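# Raise the stand's post four holes and re-pin it

## Task

Lift the stand's post by four holes (roughly 15 cm) and secure it there with the spring pin, which has a pull knob. Once the pin is out the post sinks unless supported; letting it fall, or bringing it down quickly even while holding it, counts as failure. When it is locked, release it and move the robots away. Neither robot may topple or finish leaning.

## Robot and tools

Robots: two identical Hello Robot Stretch 4 units, named r1 and r2. Each has an omni-wheel base, a lift riding up a mast, an arm that telescopes forward, a three-joint wrist (yaw, pitch, roll) and a two-finger gripper, plus four cameras: <name>_head_camera (420x560), <name>_head_left_camera and <name>_head_right_camera (fisheye, 420x672) and <name>_wrist_camera (616x392). A robot stands about 1.6 m tall; its base rim lies within 0.23 m of the base origin.

Frames: the base frame sits on the floor under the base centre, x ahead, y to the left, z up. hand_pose is expressed in it and marks the spot midway between the fingers, 0.015 m short of the tips; treat the printed value as approximate. With all wrist joints at 0 the hand axes line up with the base axes. The odometry frame is the base frame as it was when the scene began. Each robot reports only in its own frames, so judge where the robots are relative to each other from images, lidar_m and wrist_depth_mm.

execute_actions: argument "actions" is a list holding one action or nothing (empty returns state and pictures only). The action is an object keyed "r1" and/or "r2"; each robot gets its own object, not a shared list. Inside it:
- "base": exactly one relative move, measured from where that robot last reported its base: {"translate_m": d} straight, metres, plus is forward, -2 to 2; {"strafe_m": d} sideways, metres, plus is left, -2 to 2; {"rotate_rad": d} on the spot, radians, plus is counter-clockwise seen from above, -3.2 to 3.2.
- "joints": absolute targets by name: lift_m 0 to 1.2 m; arm_m 0 to 0.55 m; wrist_yaw_rad -1.134 to 4.276 (0 ahead, plus to the left, 3.14 tucked back, above 3.4 the arm may obstruct); wrist_pitch_rad -1.117 to 4.259 (0 level, 1.57 pointing down); wrist_roll_rad -1.117 to 4.259 (plus turns clockwise viewed from behind the gripper); gripper_m 0 to 0.08 m finger gap. Done tolerances: ±0.004 for lift and arm, ±0.02 yaw and roll, ±0.05 pitch, ±0.002 gripper. Targets past a joint's range are clipped and flagged; any other bad value or unknown key rejects the entire call.
- "pace": "slow", "default", "fast" or "max" (base up to 0.1/0.3/0.4/0.6 m/s and 1/2/3/4 rad/s; with the lift above 0.2 these caps shrink, to 0.3 m/s and 1 rad/s at 1.2).
- "contact_limits": {"arm_m": v}, v from 0 (gentlest) to 0.75 (firmest), 0.5 if omitted; the arm halts when it pushes past this.
- "end_of_arm": "enable_torque", sent by itself, re-powers wrist or gripper motors that shut off.
Motions in one action begin together. Anything you omit may still be driving toward an earlier target. "cameras": list of camera names, or "all"/null for every camera, [] for none. If a result reports a stop, later calls in the same reply are skipped.

wait: {"seconds": 0 to 10}; commands nothing, returns state and images. zoom_image: {"camera": name, "region": [x0, y0, x1, y1]} in pixels of that camera's newest full image, top-left origin, at most 504x504. finished_scene: {"scene": n}; closes the scene for good and reports success, so call it only when the post is pinned and the robots are clear.

Reading results: base_status/joint_status give each motion's outcome: "done"; "off_target" (stopped short, may keep pushing); "contact_stop_at_<key>" (blocked; that part goes slack, a slack lift can sag under load, slack wheels can roll); "limit_stop_at_<name>", e.g. tilt (leaning over 6 degrees, lift/arm/wheels slack) or own_body (self-collision; back away from the body); "torque_fault" (wrist or gripper motor limp until enable_torque). on_its_own covers what you did not command; its "held at" is a target, not a position. base_odometry counts wheel turns, so slip looks like motion; heading runs -3.142 to 3.142. If turned_by_wheels and turned_by_imu disagree by over ~0.1 rad, something was hit or wheels slipped. base_tilt (degrees, forward and right positive) has a fixed bias up to ~1.5. motor_effort is percent of maximum, positive toward larger joint values, peak in brackets; for wheel_0..2 positive turns the base right. lidar_m: 12 sectors of 30 degrees, first straight ahead, then counter-clockwise (4th left, 7th behind, 10th right); "-" means nothing seen or closer than 0.25 m; it misses glass, thin legs and much behind. wrist_depth_mm: 7x7 grid of median depths, 100 to 2000 mm, from top left.

Gripper: to grasp, command a gap smaller than the object; contact shows as the reading staying above the command, "off_target" and gripper effort away from 0. Effort held beyond about 50 shuts the motor off and may drop the load.

Hazards: never let the post fall or descend fast; keep it supported while the pin is out. Do not drive a base into the other robot; once touching, even millimetres more is a hard press. Identical commands can travel up to ~3 cm per metre differently between robots, which strains shared loads. Avoid turning or driving with over 1 kg held and arm_m beyond 0.2, and sustained high pushes, which can tip a robot. A level gripper holding over ~2.7 kg faults the wrist. Rolled, upturned wrists (pitch below -0.2 with roll below -0.4 or above 4) risk self-collision. To unfold at the start, send lift_m 0.4 together with wrist_yaw_rad 0. The simulation keeps running between calls, holding the last command.

Each tool is called after "Call:" as name(argument=value, ...) on one line, values as JSON.

## Session

Call:
execute_actions(actions=[])

Scene clock: 0.00 s.
r1.base_odometry: x=+0.000 y=+0.000 heading=+0.000 (m, m, rad; r1's odometry frame)
r1.turned_by_wheels: +0.000 (rad since the last result)
r1.turned_by_imu: +0.000 (rad since the last result)
r1.base_tilt: forward=-0.4 right=+0.2 (deg)
r1.lidar_m: 3.25 4.18 2.50 1.08 0.81 0.77 0.83 0.67 0.65 0.72 1.01 3.46
r1.base_status: not commanded
r1.joint_positions: lift_m=+0.227 arm_m=+0.001 wrist_yaw_rad=+3.088 wrist_pitch_rad=+0.017 wrist_roll_rad=+0.000 gripper_m=+0.040
r1.joint_status: not commanded
r1.motor_effort: lift_m=+19 arm_m=+0 wrist_yaw_rad=-1 wrist_pitch_rad=-9 wrist_roll_rad=+2 gripper_m=+0 wheel_0=+0 wheel_1=+0 wheel_2=+0 (%)
r1.hand_pose: x=-0.0356 y=+0.0987 z=+0.4011 quat_wxyz=(+0.027, -0.009, +0.000, +1.000) (m; r1's base frame)
r1.wrist_depth_mm: 132 135 1060 931 831 750 691 / - 135 1042 931 831 750 683 / 108 136 264 931 820 750 691 / 132 144 1025 931 842 750 683 / 741 917 1060 946 831 750 691 / 741 904 1008 931 809 750 699 / 715 - 138 904 104 723 683
r2.base_odometry: x=+0.000 y=+0.000 heading=+0.000 (m, m, rad; r2's odometry frame)
r2.turned_by_wheels: +0.000 (rad since the last result)
r2.turned_by_imu: +0.000 (rad since the last result)
r2.base_tilt: forward=+0.0 right=+0.6 (deg)
r2.lidar_m: 3.81 3.61 1.38 0.97 0.92 0.95 1.14 1.08 1.11 1.49 3.65 5.44
r2.base_status: not commanded
r2.joint_positions: lift_m=+0.239 arm_m=+0.002 wrist_yaw_rad=+3.063 wrist_pitch_rad=+0.020 wrist_roll_rad=-0.018 gripper_m=+0.040
r2.joint_status: not commanded
r2.motor_effort: lift_m=+22 arm_m=-1 wrist_yaw_rad=-1 wrist_pitch_rad=-7 wrist_roll_rad=+2 gripper_m=-1 wheel_0=+0 wheel_1=+0 wheel_2=+0 (%)
r2.hand_pose: x=-0.0322 y=+0.1039 z=+0.4130 quat_wxyz=(+0.039, -0.010, -0.009, +0.999) (m; r2's base frame)
r2.wrist_depth_mm: - 141 1336 1464 1182 946 798 / - 137 1336 1464 1182 946 798 / 108 142 254 1499 1182 946 809 / 139 155 1366 1499 1205 946 820 / 1042 1182 1336 1499 1205 960 809 / 1042 1160 150 1430 143 931 820 / 1008 - - - - - 798
pictures: r1_head_camera, r1_head_left_camera, r1_head_right_camera, r1_wrist_camera, r2_head_camera, r2_head_left_camera, r2_head_right_camera, r2_wrist_camera
Images, in order (width x height): r1_head_camera 420x560, r1_head_left_camera 420x672, r1_head_right_camera 420x672, r1_wrist_camera 616x392, r2_head_camera 420x560, r2_head_left_camera 420x672, r2_head_right_camera 420x672, r2_wrist_camera 616x392.

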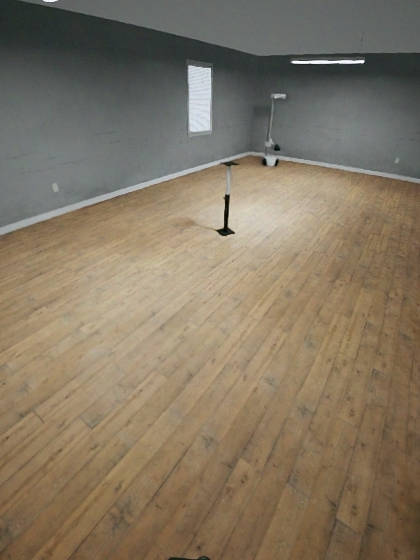

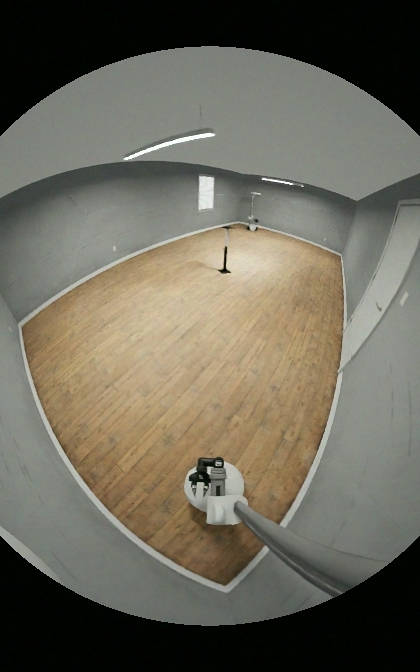

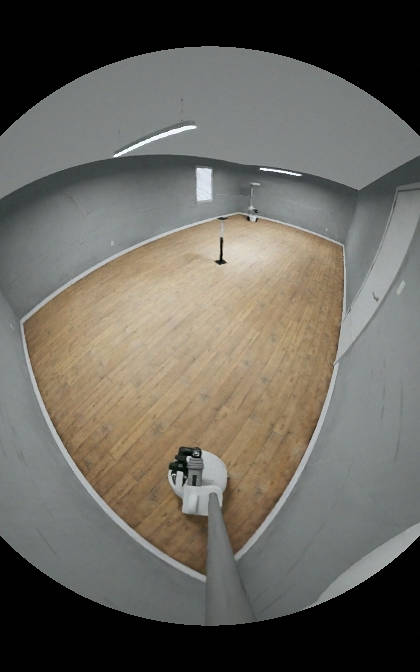

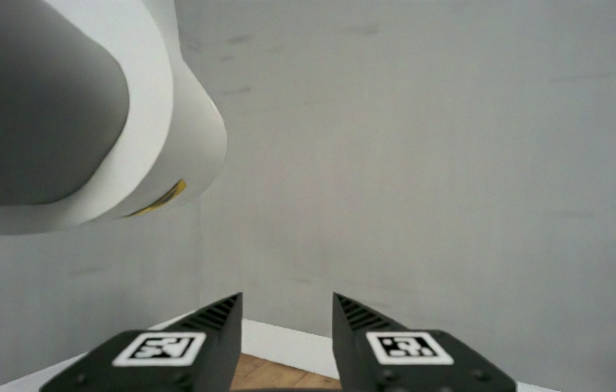

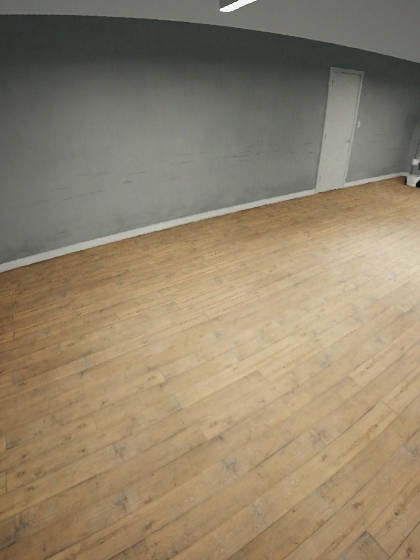

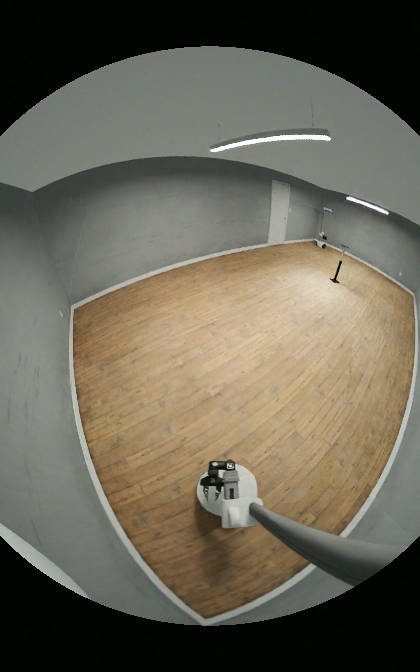

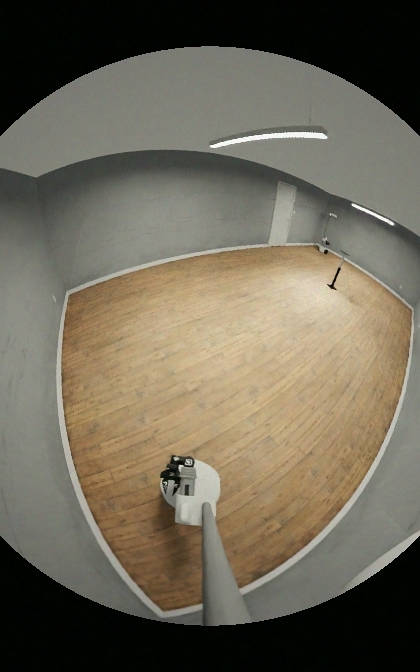

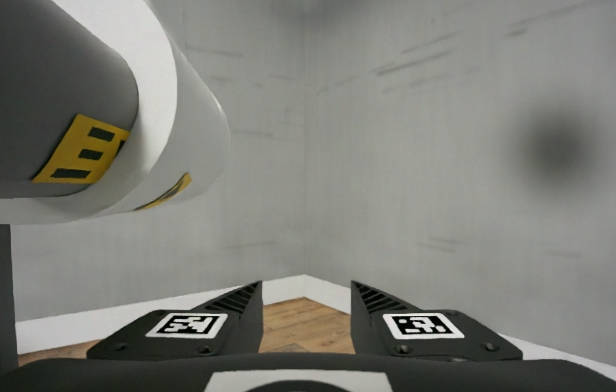

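Call:
zoom_image(camera="r1_head_camera", region=[190, 150, 270, 250])

Call:
zoom_image(camera="r2_head_left_camera", region=[310, 230, 370, 300])

Region (190, 150, 270, 250) of r1_head_camera's 420x560 image, scaled by 5.040, with more detail than that image has; it fills the left 403 columns of this view, and the rest is white.

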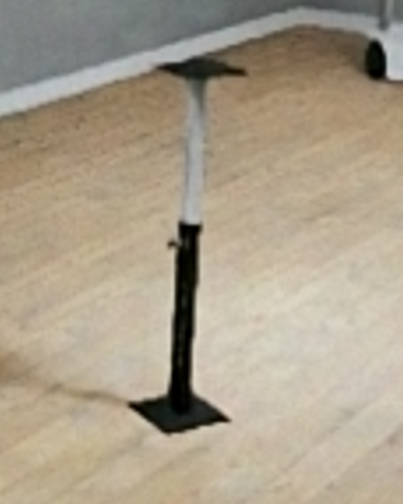

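Region (310, 230, 370, 300) of r2_head_left_camera's 420x672 image, scaled by 7.200, with more detail than that image has; it fills the left 432 columns of this view, and the rest is white.

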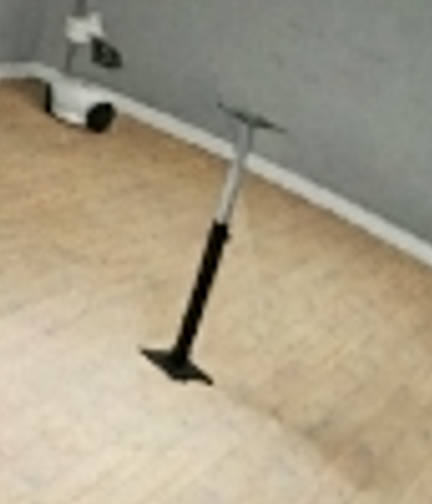

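Call:
execute_actions(actions=[{"r1": {"base": {"translate_m": 2.0}, "joints": {"lift_m": 0.4, "wrist_yaw_rad": 0, "gripper_m": 0.08}, "pace": "max"}, "r2": {"base": {"rotate_rad": -0.87}, "joints": {"lift_m": 0.4, "wrist_yaw_rad": 0, "gripper_m": 0.08}, "pace": "fast"}}], cameras=["r1_head_camera","r1_wrist_camera","r2_head_camera"])

Scene clock: 5.13 s.
r1.base_odometry: x=+2.000 y=+0.000 heading=+0.000 (m, m, rad; r1's odometry frame)
r1.turned_by_wheels: +0.000 (rad since the last result)
r1.turned_by_imu: +0.004 (rad since the last result)
r1.base_tilt: forward=-0.4 right=+0.3 (deg)
r1.lidar_m: 1.25 3.01 2.96 3.13 2.52 2.45 2.39 1.84 1.72 1.87 2.73 5.47
r1.base_status: done
r1.joint_positions: lift_m=+0.400 arm_m=+0.001 wrist_yaw_rad=+0.000 wrist_pitch_rad=+0.017 wrist_roll_rad=+0.000 gripper_m=+0.080
r1.joint_status: all done
r1.motor_effort: lift_m=+20(25) arm_m=+0(0) wrist_yaw_rad=-1(7) wrist_pitch_rad=-8(9) wrist_roll_rad=+0(2) gripper_m=+1(3) wheel_0=-1(9) wheel_1=+0(8) wheel_2=+2(14) (%)
r1.hand_pose: x=+0.3847 y=-0.0873 z=+0.5744 quat_wxyz=(+1.000, +0.000, +0.009, +0.000) (m; r1's base frame)
r1.wrist_depth_mm: - - - - - - - / - - - - - - - / - - - - - - - / - - - - - - - / - - - - - - - / 1863 1808 1708 1708 1708 1863 - / - 114 1182 1229 136 - 1430
r2.base_odometry: x=+0.000 y=+0.000 heading=-0.870 (m, m, rad; r2's odometry frame)
r2.turned_by_wheels: -0.870 (rad since the last result)
r2.turned_by_imu: -0.858 (rad since the last result)
r2.base_tilt: forward=+0.0 right=+0.7 (deg)
r2.lidar_m: 5.36 4.61 3.68 2.54 1.21 0.94 0.90 1.03 1.09 1.07 1.21 1.77
r2.base_status: done
r2.joint_positions: lift_m=+0.400 arm_m=+0.002 wrist_yaw_rad=+0.001 wrist_pitch_rad=+0.020 wrist_roll_rad=-0.018 gripper_m=+0.080
r2.joint_status: all done
r2.motor_effort: lift_m=+26(27) arm_m=-1(1) wrist_yaw_rad=-3(9) wrist_pitch_rad=-7(7) wrist_roll_rad=+1(1) gripper_m=+0(1) wheel_0=+2(11) wheel_1=+0(9) wheel_2=+1(14) (%)
r2.hand_pose: x=+0.3856 y=-0.0873 z=+0.5736 quat_wxyz=(+1.000, -0.009, +0.010, +0.000) (m; r2's base frame)
r2.wrist_depth_mm: - - - - - - 1863 / - - - - - - 1863 / - - - - - - 1863 / - - - - - - 1863 / - - - - - - 1863 / 1808 1808 1618 1863 165 1808 1708 / - - 1366 - 1366 - -
pictures: r1_head_camera, r1_wrist_camera, r2_head_camera
Images, in order (width x height): r1_head_camera 420x560, r1_wrist_camera 616x392, r2_head_camera 420x560.

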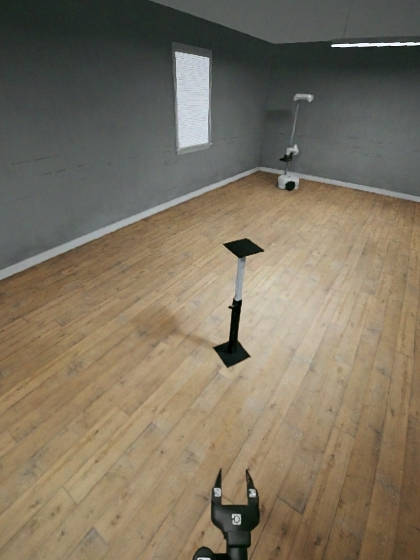

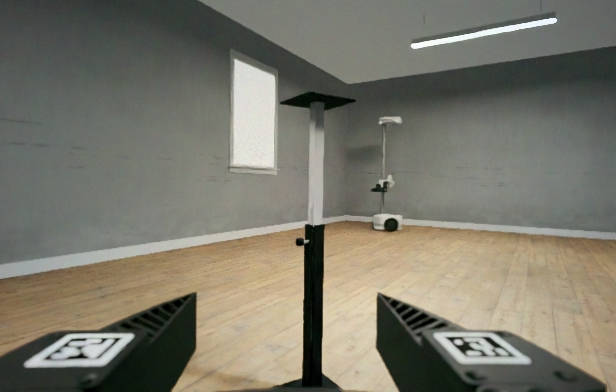

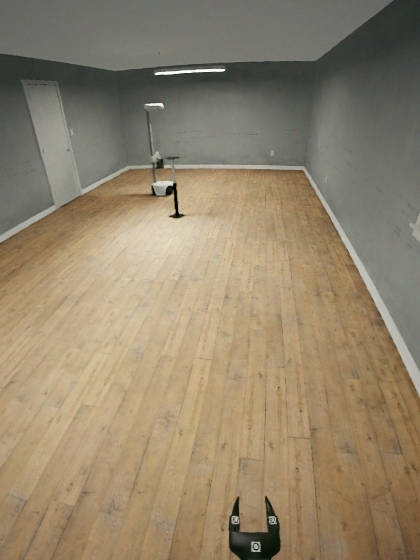

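Call:
zoom_image(camera="r1_wrist_camera", region=[260, 80, 380, 260])

Call:
zoom_image(camera="r1_head_camera", region=[190, 225, 290, 375])

Region (260, 80, 380, 260) of r1_wrist_camera's 616x392 image, scaled by 2.800.

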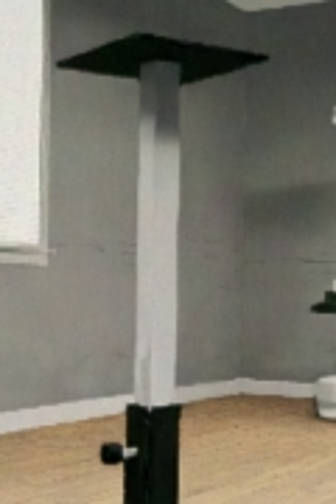

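Region (190, 225, 290, 375) of r1_head_camera's 420x560 image, scaled by 3.360, with more detail than that image has.

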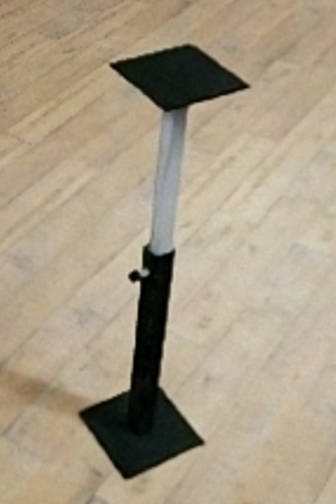

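Call:
execute_actions(actions=[{"r1": {"base": {"rotate_rad": -1.01}, "joints": {"lift_m": 0.3}, "pace": "fast"}, "r2": {"base": {"rotate_rad": 0.3}, "joints": {"lift_m": 0.25}, "pace": "fast"}}], cameras=[])

Call:
execute_actions(actions=[{"r1": {"base": {"strafe_m": 1.15}, "pace": "fast"}, "r2": {"base": {"translate_m": 2.0}, "pace": "max"}}], cameras=["r1_head_camera","r1_wrist_camera","r2_head_camera"])

Scene clock: 7.57 s.
r1.base_odometry: x=+2.000 y=+0.000 heading=-1.010 (m, m, rad; r1's odometry frame)
r1.turned_by_wheels: -1.010 (rad since the last result)
r1.turned_by_imu: -1.001 (rad since the last result)
r1.base_tilt: forward=-0.5 right=+0.3 (deg)
r1.lidar_m: 2.87 5.37 1.24 3.03 2.96 3.19 2.47 2.45 2.30 1.82 1.74 1.91
r1.base_status: done
r1.joint_positions: lift_m=+0.300 arm_m=+0.001 wrist_yaw_rad=+0.000 wrist_pitch_rad=+0.017 wrist_roll_rad=+0.000 gripper_m=+0.080
r1.joint_status: all done
r1.motor_effort: lift_m=+16(17) arm_m=+0(0) wrist_yaw_rad=+0(0) wrist_pitch_rad=-8(9) wrist_roll_rad=+2(1) gripper_m=+1(1) wheel_0=+3(7) wheel_1=+2(10) wheel_2=+0(11) (%)
r1.hand_pose: x=+0.3847 y=-0.0874 z=+0.4747 quat_wxyz=(+1.000, +0.000, +0.009, +0.000) (m; r1's base frame)
r1.wrist_depth_mm: - - - - - 1863 1499 / - - - - - 1808 1499 / - - - - - 1808 1499 / - - - - - 1863 1464 / - - - - - 1808 1537 / 1618 1537 1430 1576 1464 1661 1397 / - 115 1042 1098 136 - 1182
r2.base_odometry: x=+0.000 y=+0.000 heading=-0.570 (m, m, rad; r2's odometry frame)
r2.turned_by_wheels: +0.300 (rad since the last result)
r2.turned_by_imu: +0.296 (rad since the last result)
r2.base_tilt: forward=+0.0 right=+0.6 (deg)
r2.lidar_m: 5.44 3.87 3.61 1.51 0.99 0.93 0.95 1.18 1.07 1.10 1.43 3.16
r2.base_status: done
r2.joint_positions: lift_m=+0.250 arm_m=+0.002 wrist_yaw_rad=+0.000 wrist_pitch_rad=+0.020 wrist_roll_rad=-0.018 gripper_m=+0.080
r2.joint_status: all done
r2.motor_effort: lift_m=+17(24) arm_m=-1(1) wrist_yaw_rad=-1(2) wrist_pitch_rad=-7(7) wrist_roll_rad=+1(0) gripper_m=+1(1) wheel_0=-3(11) wheel_1=+0(8) wheel_2=-1(7) (%)
r2.hand_pose: x=+0.3856 y=-0.0874 z=+0.4244 quat_wxyz=(+1.000, -0.009, +0.010, +0.000) (m; r2's base frame)
r2.wrist_depth_mm: - - - - - - - / - - - - - - - / - - - - - - - / - - - - - - - / - - - - - - - / 1397 1397 1205 1430 165 1397 1366 / - - 1042 - 1042 - -
pictures: none
No camera images: the call's "cameras" was empty. Leave "cameras" out to get every camera's image.

Scene clock: 12.47 s.
r1.base_odometry: x=+2.974 y=+0.613 heading=-1.010 (m, m, rad; r1's odometry frame)
r1.turned_by_wheels: +0.000 (rad since the last result)
r1.turned_by_imu: -0.004 (rad since the last result)
r1.base_tilt: forward=-0.4 right=+0.4 (deg)
r1.lidar_m: 0.76 2.66 2.47 1.95 1.92 2.05 2.97 2.91 3.12 2.88 2.78 3.04
r1.base_status: done
r1.joint_positions: lift_m=+0.300 arm_m=+0.001 wrist_yaw_rad=+0.000 wrist_pitch_rad=+0.017 wrist_roll_rad=+0.000 gripper_m=+0.080
r1.joint_status: not commanded
r1.motor_effort: lift_m=+16(16) arm_m=+0(0) wrist_yaw_rad=-1(1) wrist_pitch_rad=-7(9) wrist_roll_rad=+1(2) gripper_m=+1(1) wheel_0=+0(12) wheel_1=-3(12) wheel_2=+0(0) (%)
r1.hand_pose: x=+0.3847 y=-0.0874 z=+0.4747 quat_wxyz=(+1.000, +0.000, +0.009, +0.000) (m; r1's base frame)
r1.wrist_depth_mm: - - - - - - - / - - - - - - - / - - - - - - - / - - - - - - - / - - - - - - - / 1576 1576 1464 1464 1430 1661 1618 / - 115 1025 1042 136 - 1182
r2.base_odometry: x=+1.684 y=-1.079 heading=-0.570 (m, m, rad; r2's odometry frame)
r2.turned_by_wheels: +0.000 (rad since the last result)
r2.turned_by_imu: -0.003 (rad since the last result)
r2.base_tilt: forward=+0.1 right=+0.6 (deg)
r2.lidar_m: 2.28 3.01 2.79 2.81 2.96 2.74 2.81 2.05 1.86 1.94 2.49 2.36
r2.base_status: done
r2.joint_positions: lift_m=+0.250 arm_m=+0.002 wrist_yaw_rad=+0.000 wrist_pitch_rad=+0.020 wrist_roll_rad=-0.018 gripper_m=+0.080
r2.joint_status: not commanded
r2.motor_effort: lift_m=+18(18) arm_m=-1(1) wrist_yaw_rad=-2(2) wrist_pitch_rad=-7(7) wrist_roll_rad=+1(1) gripper_m=+1(1) wheel_0=+2(8) wheel_1=+1(9) wheel_2=+2(12) (%)
r2.hand_pose: x=+0.3856 y=-0.0874 z=+0.4243 quat_wxyz=(+1.000, -0.009, +0.010, +0.000) (m; r2's base frame)
r2.wrist_depth_mm: - - - - - - - / - - - - - - - / - - - - - - - / - - - - - - - / - - - - - - - / 1397 1397 1205 1430 165 1366 1397 / - - 1042 - 1025 - -
pictures: r1_head_camera, r1_wrist_camera, r2_head_camera
Images, in order (width x height): r1_head_camera 420x560, r1_wrist_camera 616x392, r2_head_camera 420x560.

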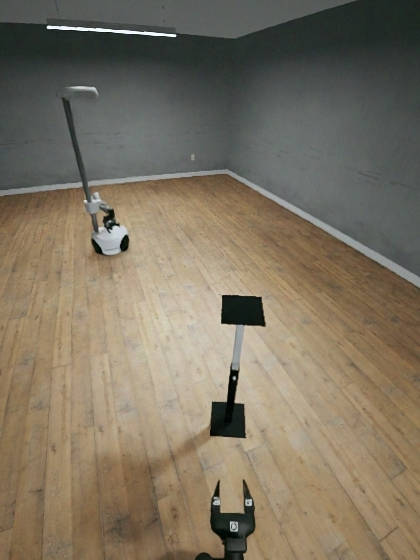

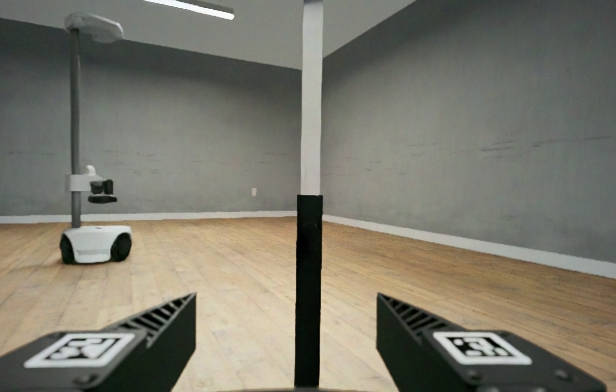

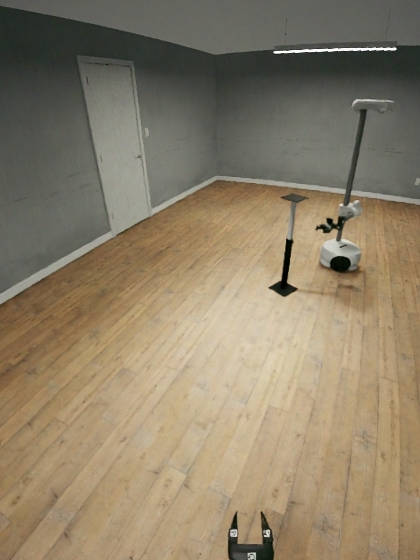

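Call:
execute_actions(actions=[{"r1": {"joints": {"arm_m": 0.25}}, "r2": {"base": {"translate_m": 1.8}, "pace": "max"}}], cameras=["r1_wrist_camera"])

Call:
execute_actions(actions=[{"r2": {"base": {"rotate_rad": -0.86}, "joints": {"lift_m": 0.6}, "pace": "fast"}}], cameras=["r1_head_camera","r1_wrist_camera","r2_head_camera","r2_wrist_camera"])

Scene clock: 17.47 s.
r1.base_odometry: x=+2.974 y=+0.613 heading=-1.010 (m, m, rad; r1's odometry frame)
r1.turned_by_wheels: +0.000 (rad since the last result)
r1.turned_by_imu: -0.001 (rad since the last result)
r1.base_tilt: forward=-0.5 right=+0.3 (deg)
r1.lidar_m: 0.75 5.37 2.47 1.94 1.91 2.07 2.96 2.92 3.13 2.87 2.78 3.02
r1.base_status: not commanded
r1.joint_positions: lift_m=+0.300 arm_m=+0.249 wrist_yaw_rad=+0.000 wrist_pitch_rad=+0.017 wrist_roll_rad=+0.000 gripper_m=+0.080
r1.joint_status: all done
r1.motor_effort: lift_m=+16(16) arm_m=+8(8) wrist_yaw_rad=+0(3) wrist_pitch_rad=-8(9) wrist_roll_rad=+0(3) gripper_m=+1(1) wheel_0=+0(0) wheel_1=-4(4) wheel_2=-1(0) (%)
r1.hand_pose: x=+0.6321 y=-0.0874 z=+0.4747 quat_wxyz=(+1.000, +0.000, +0.009, +0.000) (m; r1's base frame)
r1.wrist_depth_mm: - - - - - - - / - - - - - - - / - - - 1138 - - - / - - - 976 - - - / - - - - - - - / 1537 1576 1042 904 976 1661 1661 / - 114 946 891 136 - 1182
r2.base_odometry: x=+3.200 y=-2.049 heading=-0.569 (m, m, rad; r2's odometry frame)
r2.turned_by_wheels: +0.000 (rad since the last result)
r2.turned_by_imu: -0.002 (rad since the last result)
r2.base_tilt: forward=+0.0 right=+0.6 (deg)
r2.lidar_m: 3.33 2.23 2.06 2.11 2.65 4.39 - 2.84 2.62 2.68 0.64 0.65
r2.base_status: done
r2.joint_positions: lift_m=+0.250 arm_m=+0.002 wrist_yaw_rad=+0.000 wrist_pitch_rad=+0.020 wrist_roll_rad=-0.018 gripper_m=+0.080
r2.joint_status: not commanded
r2.motor_effort: lift_m=+18(18) arm_m=-1(1) wrist_yaw_rad=-1(2) wrist_pitch_rad=-7(7) wrist_roll_rad=+1(1) gripper_m=+0(0) wheel_0=+2(14) wheel_1=+1(9) wheel_2=+1(13) (%)
r2.hand_pose: x=+0.3856 y=-0.0874 z=+0.4243 quat_wxyz=(+1.000, -0.009, +0.010, +0.000) (m; r2's base frame)
r2.wrist_depth_mm: 1921 - - - - - - / 1983 - - - - - - / 1983 - - - - - - / 1921 - - - - - - / 1921 - - - - - - / 1397 1397 1205 1464 165 1397 1366 / - - 1042 - 1042 - -
pictures: r1_wrist_camera
Images, in order (width x height): r1_wrist_camera 616x392.

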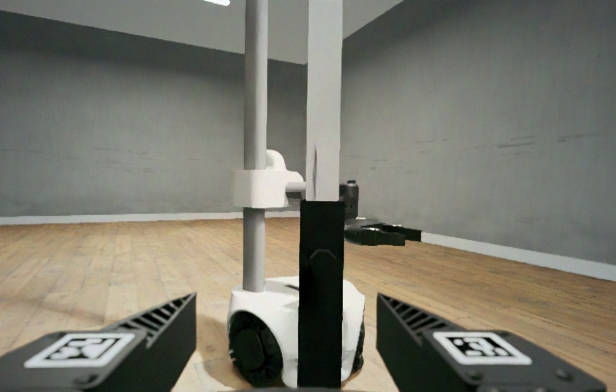

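Scene clock: 19.43 s.
r1.base_odometry: x=+2.974 y=+0.613 heading=-1.010 (m, m, rad; r1's odometry frame)
r1.turned_by_wheels: +0.000 (rad since the last result)
r1.turned_by_imu: +0.000 (rad since the last result)
r1.base_tilt: forward=-0.5 right=+0.3 (deg)
r1.lidar_m: 0.75 5.36 2.48 1.94 1.90 2.07 2.97 2.91 3.15 2.89 2.78 3.06
r1.base_status: not commanded
r1.joint_positions: lift_m=+0.300 arm_m=+0.249 wrist_yaw_rad=+0.000 wrist_pitch_rad=+0.017 wrist_roll_rad=+0.000 gripper_m=+0.080
r1.joint_status: not commanded
r1.motor_effort: lift_m=+16(16) arm_m=+8(8) wrist_yaw_rad=+1(0) wrist_pitch_rad=-8(9) wrist_roll_rad=+3(2) gripper_m=+1(1) wheel_0=+0(0) wheel_1=-4(4) wheel_2=+0(1) (%)
r1.hand_pose: x=+0.6321 y=-0.0874 z=+0.4747 quat_wxyz=(+1.000, +0.000, +0.009, +0.000) (m; r1's base frame)
r1.wrist_depth_mm: - - - 1138 - - - / - - - 798 - - - / - - - 1138 - - - / - - - 1160 - - - / - - - 1160 - - - / 1537 1499 1042 904 1008 1618 1661 / - 115 976 904 136 - 1205
r2.base_odometry: x=+3.200 y=-2.049 heading=-1.429 (m, m, rad; r2's odometry frame)
r2.turned_by_wheels: -0.860 (rad since the last result)
r2.turned_by_imu: -0.849 (rad since the last result)
r2.base_tilt: forward=+0.0 right=+0.5 (deg)
r2.lidar_m: 0.64 4.32 2.74 2.13 2.07 2.21 3.29 4.38 3.47 2.71 2.64 2.81
r2.base_status: done
r2.joint_positions: lift_m=+0.600 arm_m=+0.002 wrist_yaw_rad=+0.000 wrist_pitch_rad=+0.020 wrist_roll_rad=-0.018 gripper_m=+0.080
r2.joint_status: all done
r2.motor_effort: lift_m=+26(28) arm_m=-1(1) wrist_yaw_rad=-1(0) wrist_pitch_rad=-7(7) wrist_roll_rad=+1(2) gripper_m=+1(0) wheel_0=+2(16) wheel_1=-1(9) wheel_2=+1(6) (%)
r2.hand_pose: x=+0.3856 y=-0.0874 z=+0.7736 quat_wxyz=(+1.000, -0.009, +0.010, +0.000) (m; r2's base frame)
r2.wrist_depth_mm: - - - - - - - / - - - - - - - / - - - - - - - / - - - - - - - / - - - - - - - / - - 517 1499 165 - - / - - 521 - 1863 - -
pictures: r1_head_camera, r1_wrist_camera, r2_head_camera, r2_wrist_camera
Images, in order (width x height): r1_head_camera 420x560, r1_wrist_camera 616x392, r2_head_camera 420x560, r2_wrist_camera 616x392.

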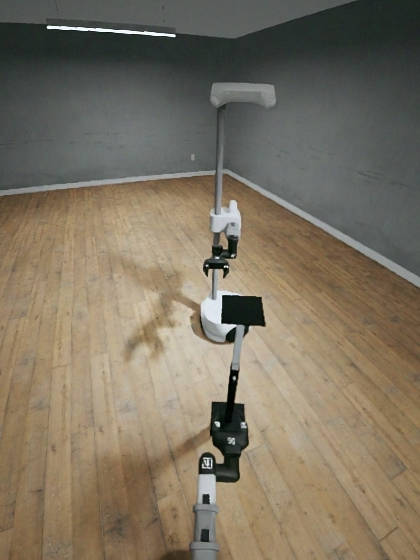

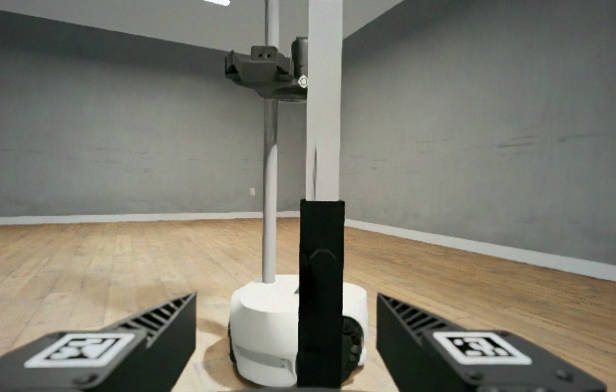

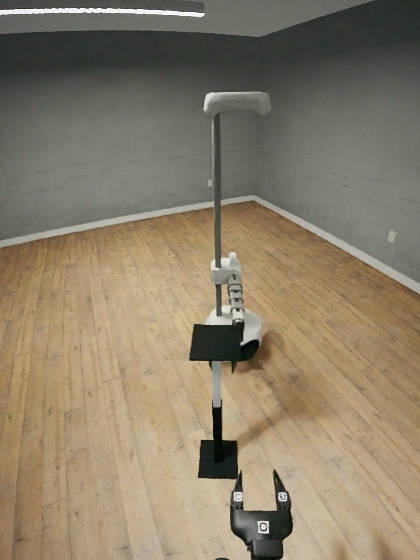

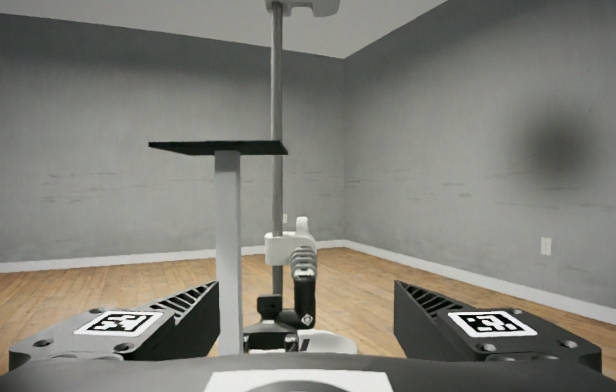

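Call:
zoom_image(camera="r1_wrist_camera", region=[270, 190, 380, 300])

Call:
zoom_image(camera="r1_head_camera", region=[180, 280, 300, 460])

Call:
zoom_image(camera="r2_head_camera", region=[160, 310, 300, 520])

Region (270, 190, 380, 300) of r1_wrist_camera's 616x392 image, scaled by 4.582.

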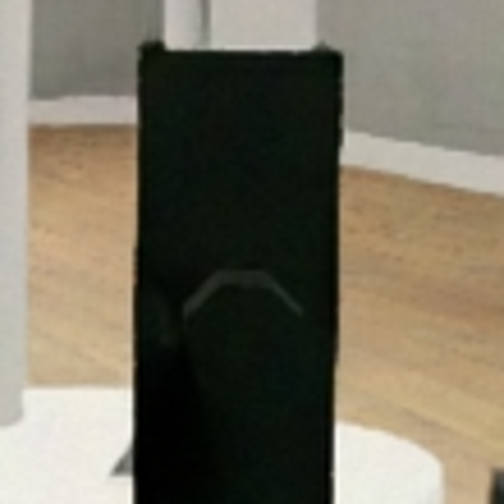

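Region (180, 280, 300, 460) of r1_head_camera's 420x560 image, scaled by 2.800, with more detail than that image has.

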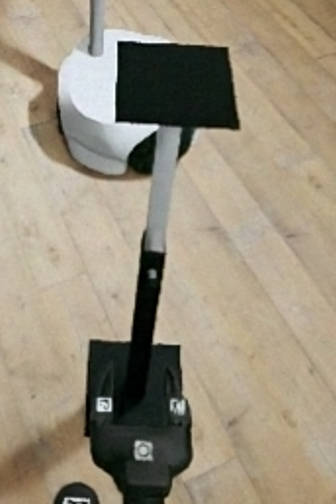

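Region (160, 310, 300, 520) of r2_head_camera's 420x560 image, scaled by 2.400, with more detail than that image has.

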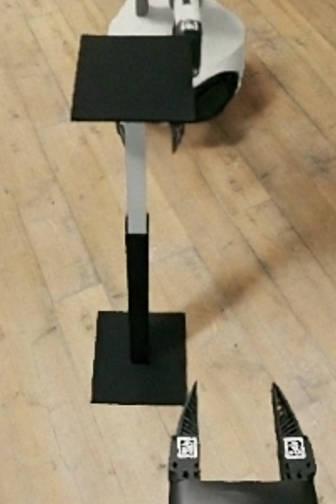

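Call:
execute_actions(actions=[{"r1": {"base": {"strafe_m": -0.031}, "joints": {"arm_m": 0.32}}, "r2": {"base": {"strafe_m": 0.11}, "joints": {"arm_m": 0.17}}}], cameras=["r1_head_camera","r1_wrist_camera","r2_head_camera","r2_wrist_camera"])

Scene clock: 21.40 s.
r1.base_odometry: x=+2.948 y=+0.596 heading=-1.010 (m, m, rad; r1's odometry frame)
r1.turned_by_wheels: +0.000 (rad since the last result)
r1.turned_by_imu: +0.000 (rad since the last result)
r1.base_tilt: forward=-0.5 right=+0.3 (deg)
r1.lidar_m: 0.75 5.44 2.50 1.95 1.94 2.09 2.95 2.91 3.13 2.83 2.76 3.00
r1.base_status: done
r1.joint_positions: lift_m=+0.300 arm_m=+0.319 wrist_yaw_rad=+0.000 wrist_pitch_rad=+0.017 wrist_roll_rad=+0.000 gripper_m=+0.080
r1.joint_status: all done
r1.motor_effort: lift_m=+16(16) arm_m=+8(8) wrist_yaw_rad=+1(1) wrist_pitch_rad=-8(9) wrist_roll_rad=+4(2) gripper_m=+1(1) wheel_0=-1(7) wheel_1=-2(10) wheel_2=+0(3) (%)
r1.hand_pose: x=+0.7021 y=-0.0874 z=+0.4747 quat_wxyz=(+1.000, +0.000, +0.009, +0.000) (m; r1's base frame)
r1.wrist_depth_mm: - - - 263 - - - / - - - 266 - - - / - - - 267 - - - / - - - 268 - - - / - - - 262 - - - / 1537 1499 1397 262 878 1576 1576 / - 115 1008 264 136 - 1205
r2.base_odometry: x=+3.309 y=-2.034 heading=-1.429 (m, m, rad; r2's odometry frame)
r2.turned_by_wheels: +0.000 (rad since the last result)
r2.turned_by_imu: +0.000 (rad since the last result)
r2.base_tilt: forward=+0.1 right=+0.6 (deg)
r2.lidar_m: 0.67 4.25 2.62 2.02 1.97 2.12 3.12 4.42 3.62 2.80 2.73 2.93
r2.base_status: done
r2.joint_positions: lift_m=+0.600 arm_m=+0.169 wrist_yaw_rad=+0.000 wrist_pitch_rad=+0.020 wrist_roll_rad=-0.018 gripper_m=+0.080
r2.joint_status: all done
r2.motor_effort: lift_m=+26(26) arm_m=+4(4) wrist_yaw_rad=-1(1) wrist_pitch_rad=-7(7) wrist_roll_rad=+2(1) gripper_m=+0(1) wheel_0=-4(9) wheel_1=+1(10) wheel_2=+0(2) (%)
r2.hand_pose: x=+0.5528 y=-0.0874 z=+0.7736 quat_wxyz=(+1.000, -0.009, +0.010, +0.000) (m; r2's base frame)
r2.wrist_depth_mm: - - - - - - - / - - - - - - - / - - - 343 - - - / - - - - - - - / - - - 1255 - - - / - - - 820 165 - - / - - 1756 - 715 - -
pictures: r1_head_camera, r1_wrist_camera, r2_head_camera, r2_wrist_camera
Images, in order (width x height): r1_head_camera 420x560, r1_wrist_camera 616x392, r2_head_camera 420x560, r2_wrist_camera 616x392.

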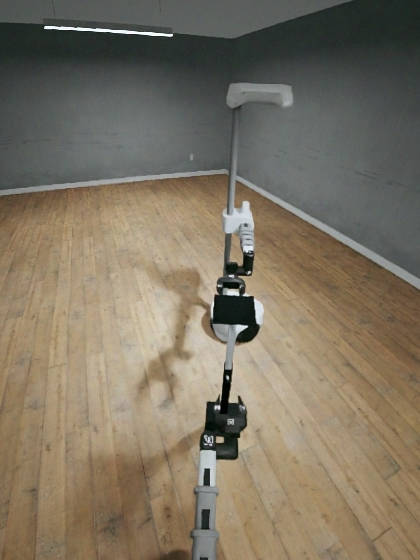

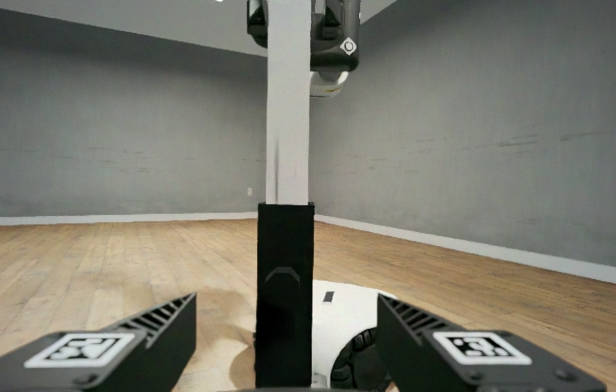

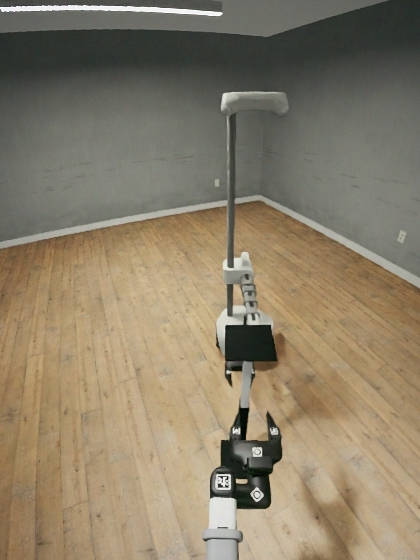

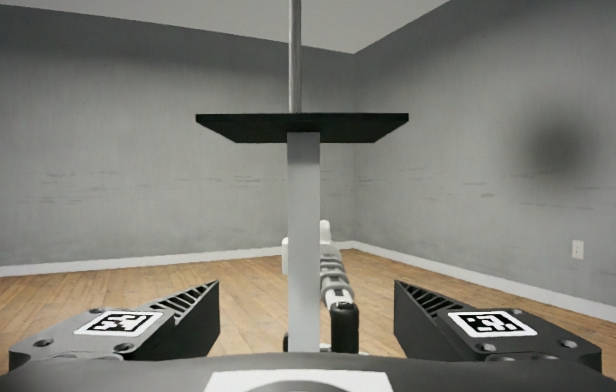

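Call:
zoom_image(camera="r1_wrist_camera", region=[220, 190, 360, 330])

Call:
zoom_image(camera="r1_head_camera", region=[190, 340, 270, 440])

Region (220, 190, 360, 330) of r1_wrist_camera's 616x392 image, scaled by 3.600.

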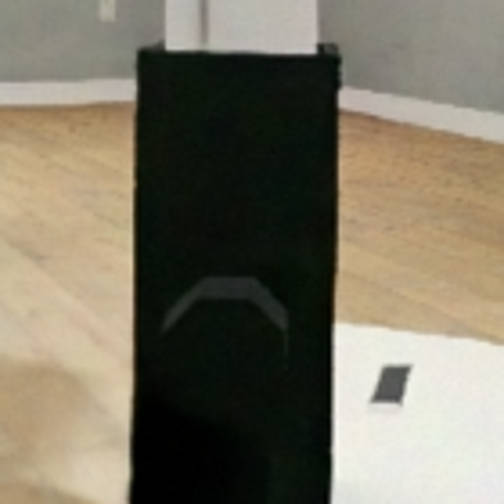

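Region (190, 340, 270, 440) of r1_head_camera's 420x560 image, scaled by 5.040, with more detail than that image has; it fills the left 403 columns of this view, and the rest is white.

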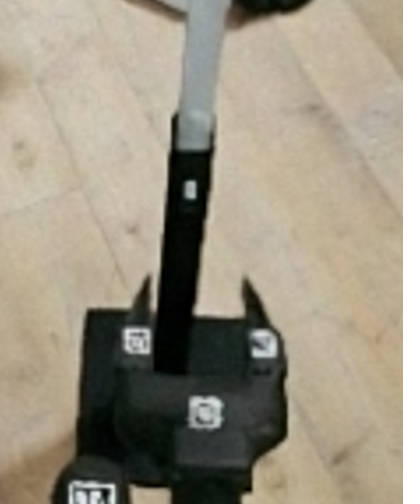

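Call:
execute_actions(actions=[{"r1": {"base": {"strafe_m": 0.003}, "joints": {"arm_m": 0.38, "lift_m": 0.295}, "contact_limits": {"arm_m": 0.2}}, "r2": {"base": {"translate_m": 0.2}, "joints": {"lift_m": 0.63}}}], cameras=["r1_head_camera","r1_wrist_camera","r2_head_camera","r2_wrist_camera"])

Scene clock: 23.93 s.
r1.base_odometry: x=+2.950 y=+0.598 heading=-1.010 (m, m, rad; r1's odometry frame)
r1.turned_by_wheels: +0.000 (rad since the last result)
r1.turned_by_imu: -0.001 (rad since the last result)
r1.base_tilt: forward=-0.4 right=+0.3 (deg)
r1.lidar_m: 0.74 5.45 2.50 1.95 1.94 2.10 2.95 2.90 3.12 2.82 2.78 1.34
r1.base_status: done
r1.joint_positions: lift_m=+0.295 arm_m=+0.379 wrist_yaw_rad=+0.000 wrist_pitch_rad=+0.017 wrist_roll_rad=+0.000 gripper_m=+0.080
r1.joint_status: all done
r1.motor_effort: lift_m=+15(16) arm_m=+8(9) wrist_yaw_rad=+0(1) wrist_pitch_rad=-8(9) wrist_roll_rad=+1(3) gripper_m=+1(1) wheel_0=+0(7) wheel_1=-4(5) wheel_2=+0(1) (%)
r1.contact_limits: arm_m 0.2
r1.hand_pose: x=+0.7621 y=-0.0874 z=+0.4698 quat_wxyz=(+1.000, +0.000, +0.009, +0.000) (m; r1's base frame)
r1.wrist_depth_mm: - - - 206 - - - / - - - 207 - - - / - - - 208 - - - / - - - 208 - - - / - - - 201 - - - / 1464 1499 1397 201 866 1576 1618 / - 114 946 203 136 - 1182
r2.base_odometry: x=+3.337 y=-2.231 heading=-1.429 (m, m, rad; r2's odometry frame)
r2.turned_by_wheels: +0.000 (rad since the last result)
r2.turned_by_imu: +0.000 (rad since the last result)
r2.base_tilt: forward=+0.0 right=+0.6 (deg)
r2.lidar_m: 0.45 4.08 2.73 2.09 2.05 2.20 3.26 4.61 3.49 2.71 2.64 0.48
r2.base_status: done
r2.joint_positions: lift_m=+0.630 arm_m=+0.169 wrist_yaw_rad=+0.000 wrist_pitch_rad=+0.020 wrist_roll_rad=-0.018 gripper_m=+0.080
r2.joint_status: all done
r2.motor_effort: lift_m=+27(28) arm_m=+4(4) wrist_yaw_rad=-2(2) wrist_pitch_rad=-7(6) wrist_roll_rad=+1(1) gripper_m=+1(0) wheel_0=+5(4) wheel_1=+2(9) wheel_2=-1(7) (%)
r2.hand_pose: x=+0.5528 y=-0.0874 z=+0.8036 quat_wxyz=(+1.000, -0.009, +0.010, +0.000) (m; r2's base frame)
r2.wrist_depth_mm: - - - - - - - / - - - - - - - / - 156 139 139 160 183 - / - - - 143 - - - / - - - 144 - - - / - - - 145 165 - - / - - 1863 - 621 - -
pictures: r1_head_camera, r1_wrist_camera, r2_head_camera, r2_wrist_camera
Images, in order (width x height): r1_head_camera 420x560, r1_wrist_camera 616x392, r2_head_camera 420x560, r2_wrist_camera 616x392.

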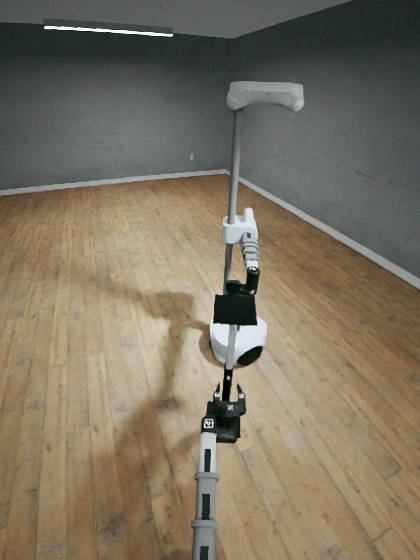

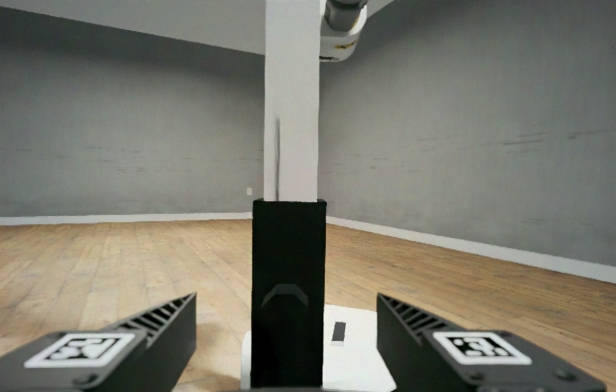

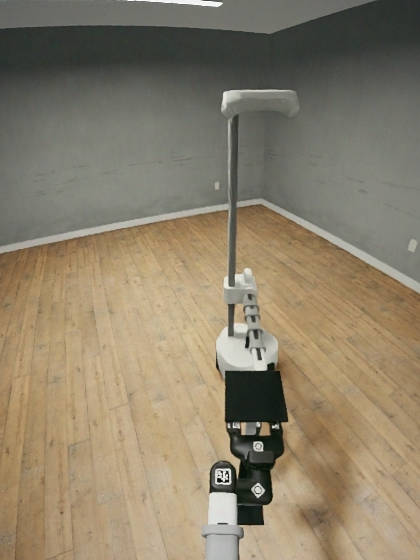

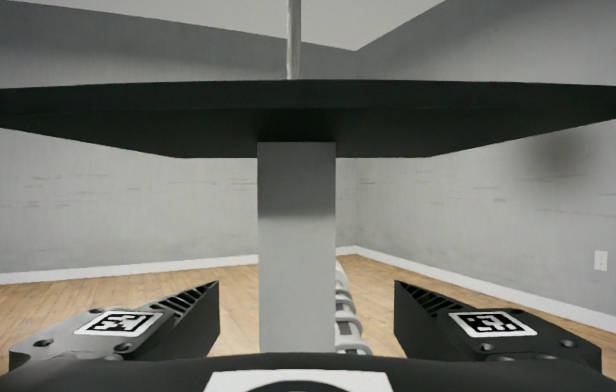

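Call:
execute_actions(actions=[{"r1": {"joints": {"arm_m": 0.402, "gripper_m": 0.045}, "contact_limits": {"arm_m": 0.2}}, "r2": {"base": {"strafe_m": 0.004}, "joints": {"lift_m": 0.675, "arm_m": 0.187, "gripper_m": 0.05}, "contact_limits": {"arm_m": 0.2}}}], cameras=["r1_head_camera","r1_wrist_camera","r2_head_camera","r2_wrist_camera"])

Scene clock: 25.23 s.
r1.base_odometry: x=+2.950 y=+0.598 heading=-1.010 (m, m, rad; r1's odometry frame)
r1.turned_by_wheels: +0.000 (rad since the last result)
r1.turned_by_imu: +0.000 (rad since the last result)
r1.base_tilt: forward=-0.5 right=+0.3 (deg)
r1.lidar_m: 0.74 5.43 2.52 1.96 1.93 2.09 2.94 2.90 3.14 2.85 2.78 1.33
r1.base_status: not commanded
r1.joint_positions: lift_m=+0.295 arm_m=+0.401 wrist_yaw_rad=+0.000 wrist_pitch_rad=+0.017 wrist_roll_rad=+0.000 gripper_m=+0.045
r1.joint_status: all done
r1.motor_effort: lift_m=+15(15) arm_m=+8(8) wrist_yaw_rad=+0(0) wrist_pitch_rad=-8(9) wrist_roll_rad=+3(2) gripper_m=-3(0) wheel_0=+0(0) wheel_1=-3(3) wheel_2=+0(0) (%)
r1.contact_limits: arm_m 0.2
r1.hand_pose: x=+0.7841 y=-0.0874 z=+0.4698 quat_wxyz=(+1.000, +0.000, +0.009, +0.000) (m; r1's base frame)
r1.wrist_depth_mm: - - - 183 - - - / - - - 185 - - - / - - - 186 - - - / - - - 186 - - - / - - - 180 - - - / 1499 1537 180 179 1576 1661 1576 / 1118 - 154 181 104 1160 1118
r2.base_odometry: x=+3.341 y=-2.231 heading=-1.429 (m, m, rad; r2's odometry frame)
r2.turned_by_wheels: +0.000 (rad since the last result)
r2.turned_by_imu: +0.000 (rad since the last result)
r2.base_tilt: forward=+0.0 right=+0.6 (deg)
r2.lidar_m: 0.55 4.07 2.73 2.10 2.05 2.14 3.26 4.60 3.49 2.71 2.65 2.83
r2.base_status: done
r2.joint_positions: lift_m=+0.674 arm_m=+0.186 wrist_yaw_rad=+0.000 wrist_pitch_rad=+0.020 wrist_roll_rad=-0.018 gripper_m=+0.050
r2.joint_status: all done
r2.motor_effort: lift_m=+27(29) arm_m=+4(7) wrist_yaw_rad=-2(2) wrist_pitch_rad=-9(9) wrist_roll_rad=+2(0) gripper_m=-3(2) wheel_0=+2(4) wheel_1=-1(7) wheel_2=+0(8) (%)
r2.contact_limits: arm_m 0.2
r2.hand_pose: x=+0.5697 y=-0.0874 z=+0.8484 quat_wxyz=(+1.000, -0.009, +0.010, +0.000) (m; r2's base frame)
r2.wrist_depth_mm: - - - - - - - / - - - - - - - / - - - - - - - / - - - - - - - / - 131 132 132 131 128 - / - - - - - - - / - - - - - - -
pictures: r1_head_camera, r1_wrist_camera, r2_head_camera, r2_wrist_camera
Images, in order (width x height): r1_head_camera 420x560, r1_wrist_camera 616x392, r2_head_camera 420x560, r2_wrist_camera 616x392.

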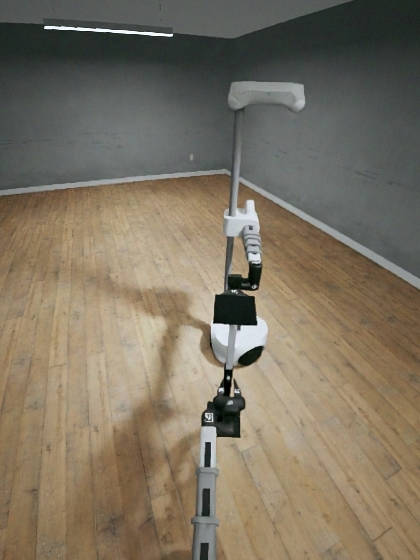

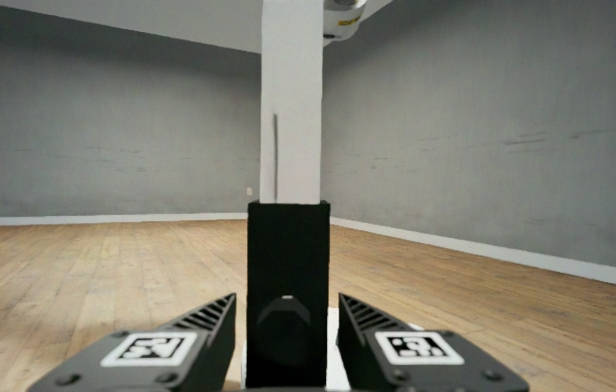

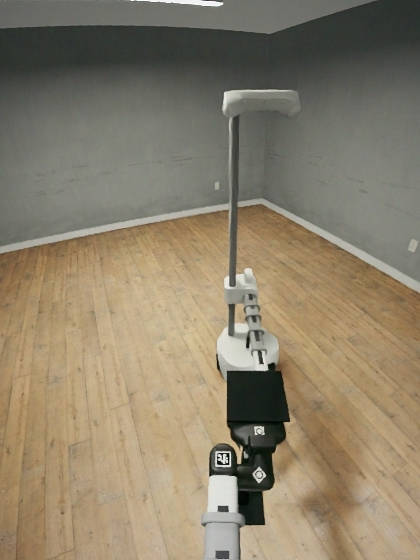

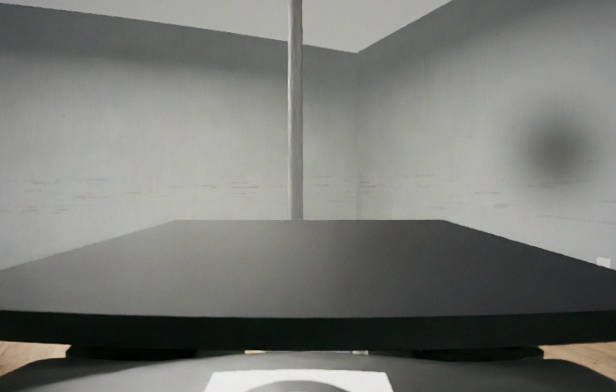

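Call:
execute_actions(actions=[{"r1": {"joints": {"gripper_m": 0.008}}, "r2": {"joints": {"gripper_m": 0.015}}}], cameras=["r1_head_camera","r1_wrist_camera","r2_wrist_camera"])

Scene clock: 26.83 s.
r1.base_odometry: x=+2.950 y=+0.598 heading=-1.010 (m, m, rad; r1's odometry frame)
r1.turned_by_wheels: +0.000 (rad since the last result)
r1.turned_by_imu: +0.000 (rad since the last result)
r1.base_tilt: forward=-0.4 right=+0.2 (deg)
r1.lidar_m: 0.75 5.43 2.50 1.97 1.94 2.11 2.96 2.90 3.12 2.81 2.76 1.33
r1.base_status: not commanded
r1.joint_positions: lift_m=+0.295 arm_m=+0.401 wrist_yaw_rad=+0.001 wrist_pitch_rad=+0.017 wrist_roll_rad=+0.001 gripper_m=+0.018
r1.joint_status: gripper_m off_target (ended at +0.018, target +0.008)
r1.on_its_own: gripper_m is held at +0.015, not at your +0.008, by its contact guard: the fingers met something
r1.motor_effort: lift_m=+15(15) arm_m=+8(8) wrist_yaw_rad=-3(2) wrist_pitch_rad=-9(8) wrist_roll_rad=+0(0) gripper_m=-37(35) wheel_0=+0(0) wheel_1=-3(4) wheel_2=+0(0) (%)
r1.hand_pose: x=+0.7842 y=-0.0873 z=+0.4698 quat_wxyz=(+1.000, +0.000, +0.009, +0.000) (m; r1's base frame)
r1.wrist_depth_mm: - - - 184 - - - / - - - 185 - - - / - - - 185 - - - / - - - 186 - - - / - - - 179 - - - / 1464 1537 1397 147 1576 1576 1618 / 1078 1138 103 144 - 1118 1118
r2.base_odometry: x=+3.341 y=-2.231 heading=-1.429 (m, m, rad; r2's odometry frame)
r2.turned_by_wheels: +0.000 (rad since the last result)
r2.turned_by_imu: +0.000 (rad since the last result)
r2.base_tilt: forward=+0.0 right=+0.6 (deg)
r2.lidar_m: 0.52 4.09 2.71 2.11 2.05 2.22 3.27 4.62 3.53 2.71 2.65 2.81
r2.base_status: not commanded
r2.joint_positions: lift_m=+0.674 arm_m=+0.186 wrist_yaw_rad=-0.001 wrist_pitch_rad=+0.021 wrist_roll_rad=-0.016 gripper_m=+0.028
r2.joint_status: gripper_m off_target (ended at +0.028, target +0.015)
r2.on_its_own: gripper_m is held at +0.024, not at your +0.015, by its contact guard: the fingers met something
r2.motor_effort: lift_m=+27(28) arm_m=+4(5) wrist_yaw_rad=+0(1) wrist_pitch_rad=-9(9) wrist_roll_rad=-3(4) gripper_m=-38(38) wheel_0=+2(2) wheel_1=-1(1) wheel_2=+0(0) (%)
r2.hand_pose: x=+0.5697 y=-0.0876 z=+0.8483 quat_wxyz=(+1.000, -0.008, +0.010, +0.000) (m; r2's base frame)
r2.wrist_depth_mm: - - - - - - - / - - - - - - - / - - - - - - - / - - - - - - - / - 131 132 131 130 138 - / - - - - - - - / - - - - - - -
pictures: r1_head_camera, r1_wrist_camera, r2_wrist_camera
Images, in order (width x height): r1_head_camera 420x560, r1_wrist_camera 616x392, r2_wrist_camera 616x392.

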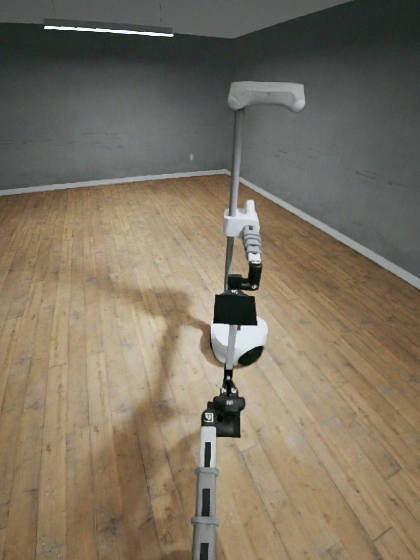

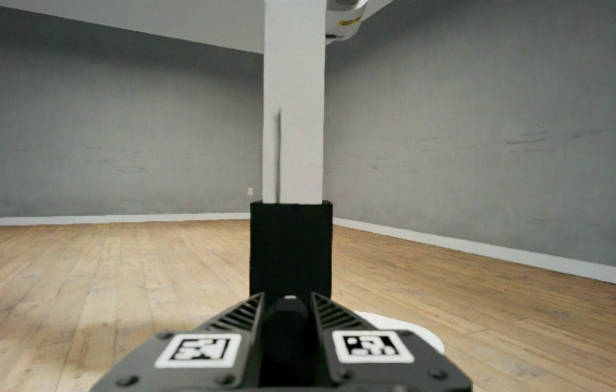

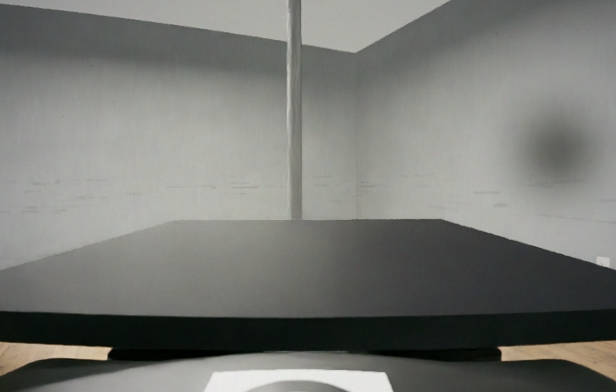

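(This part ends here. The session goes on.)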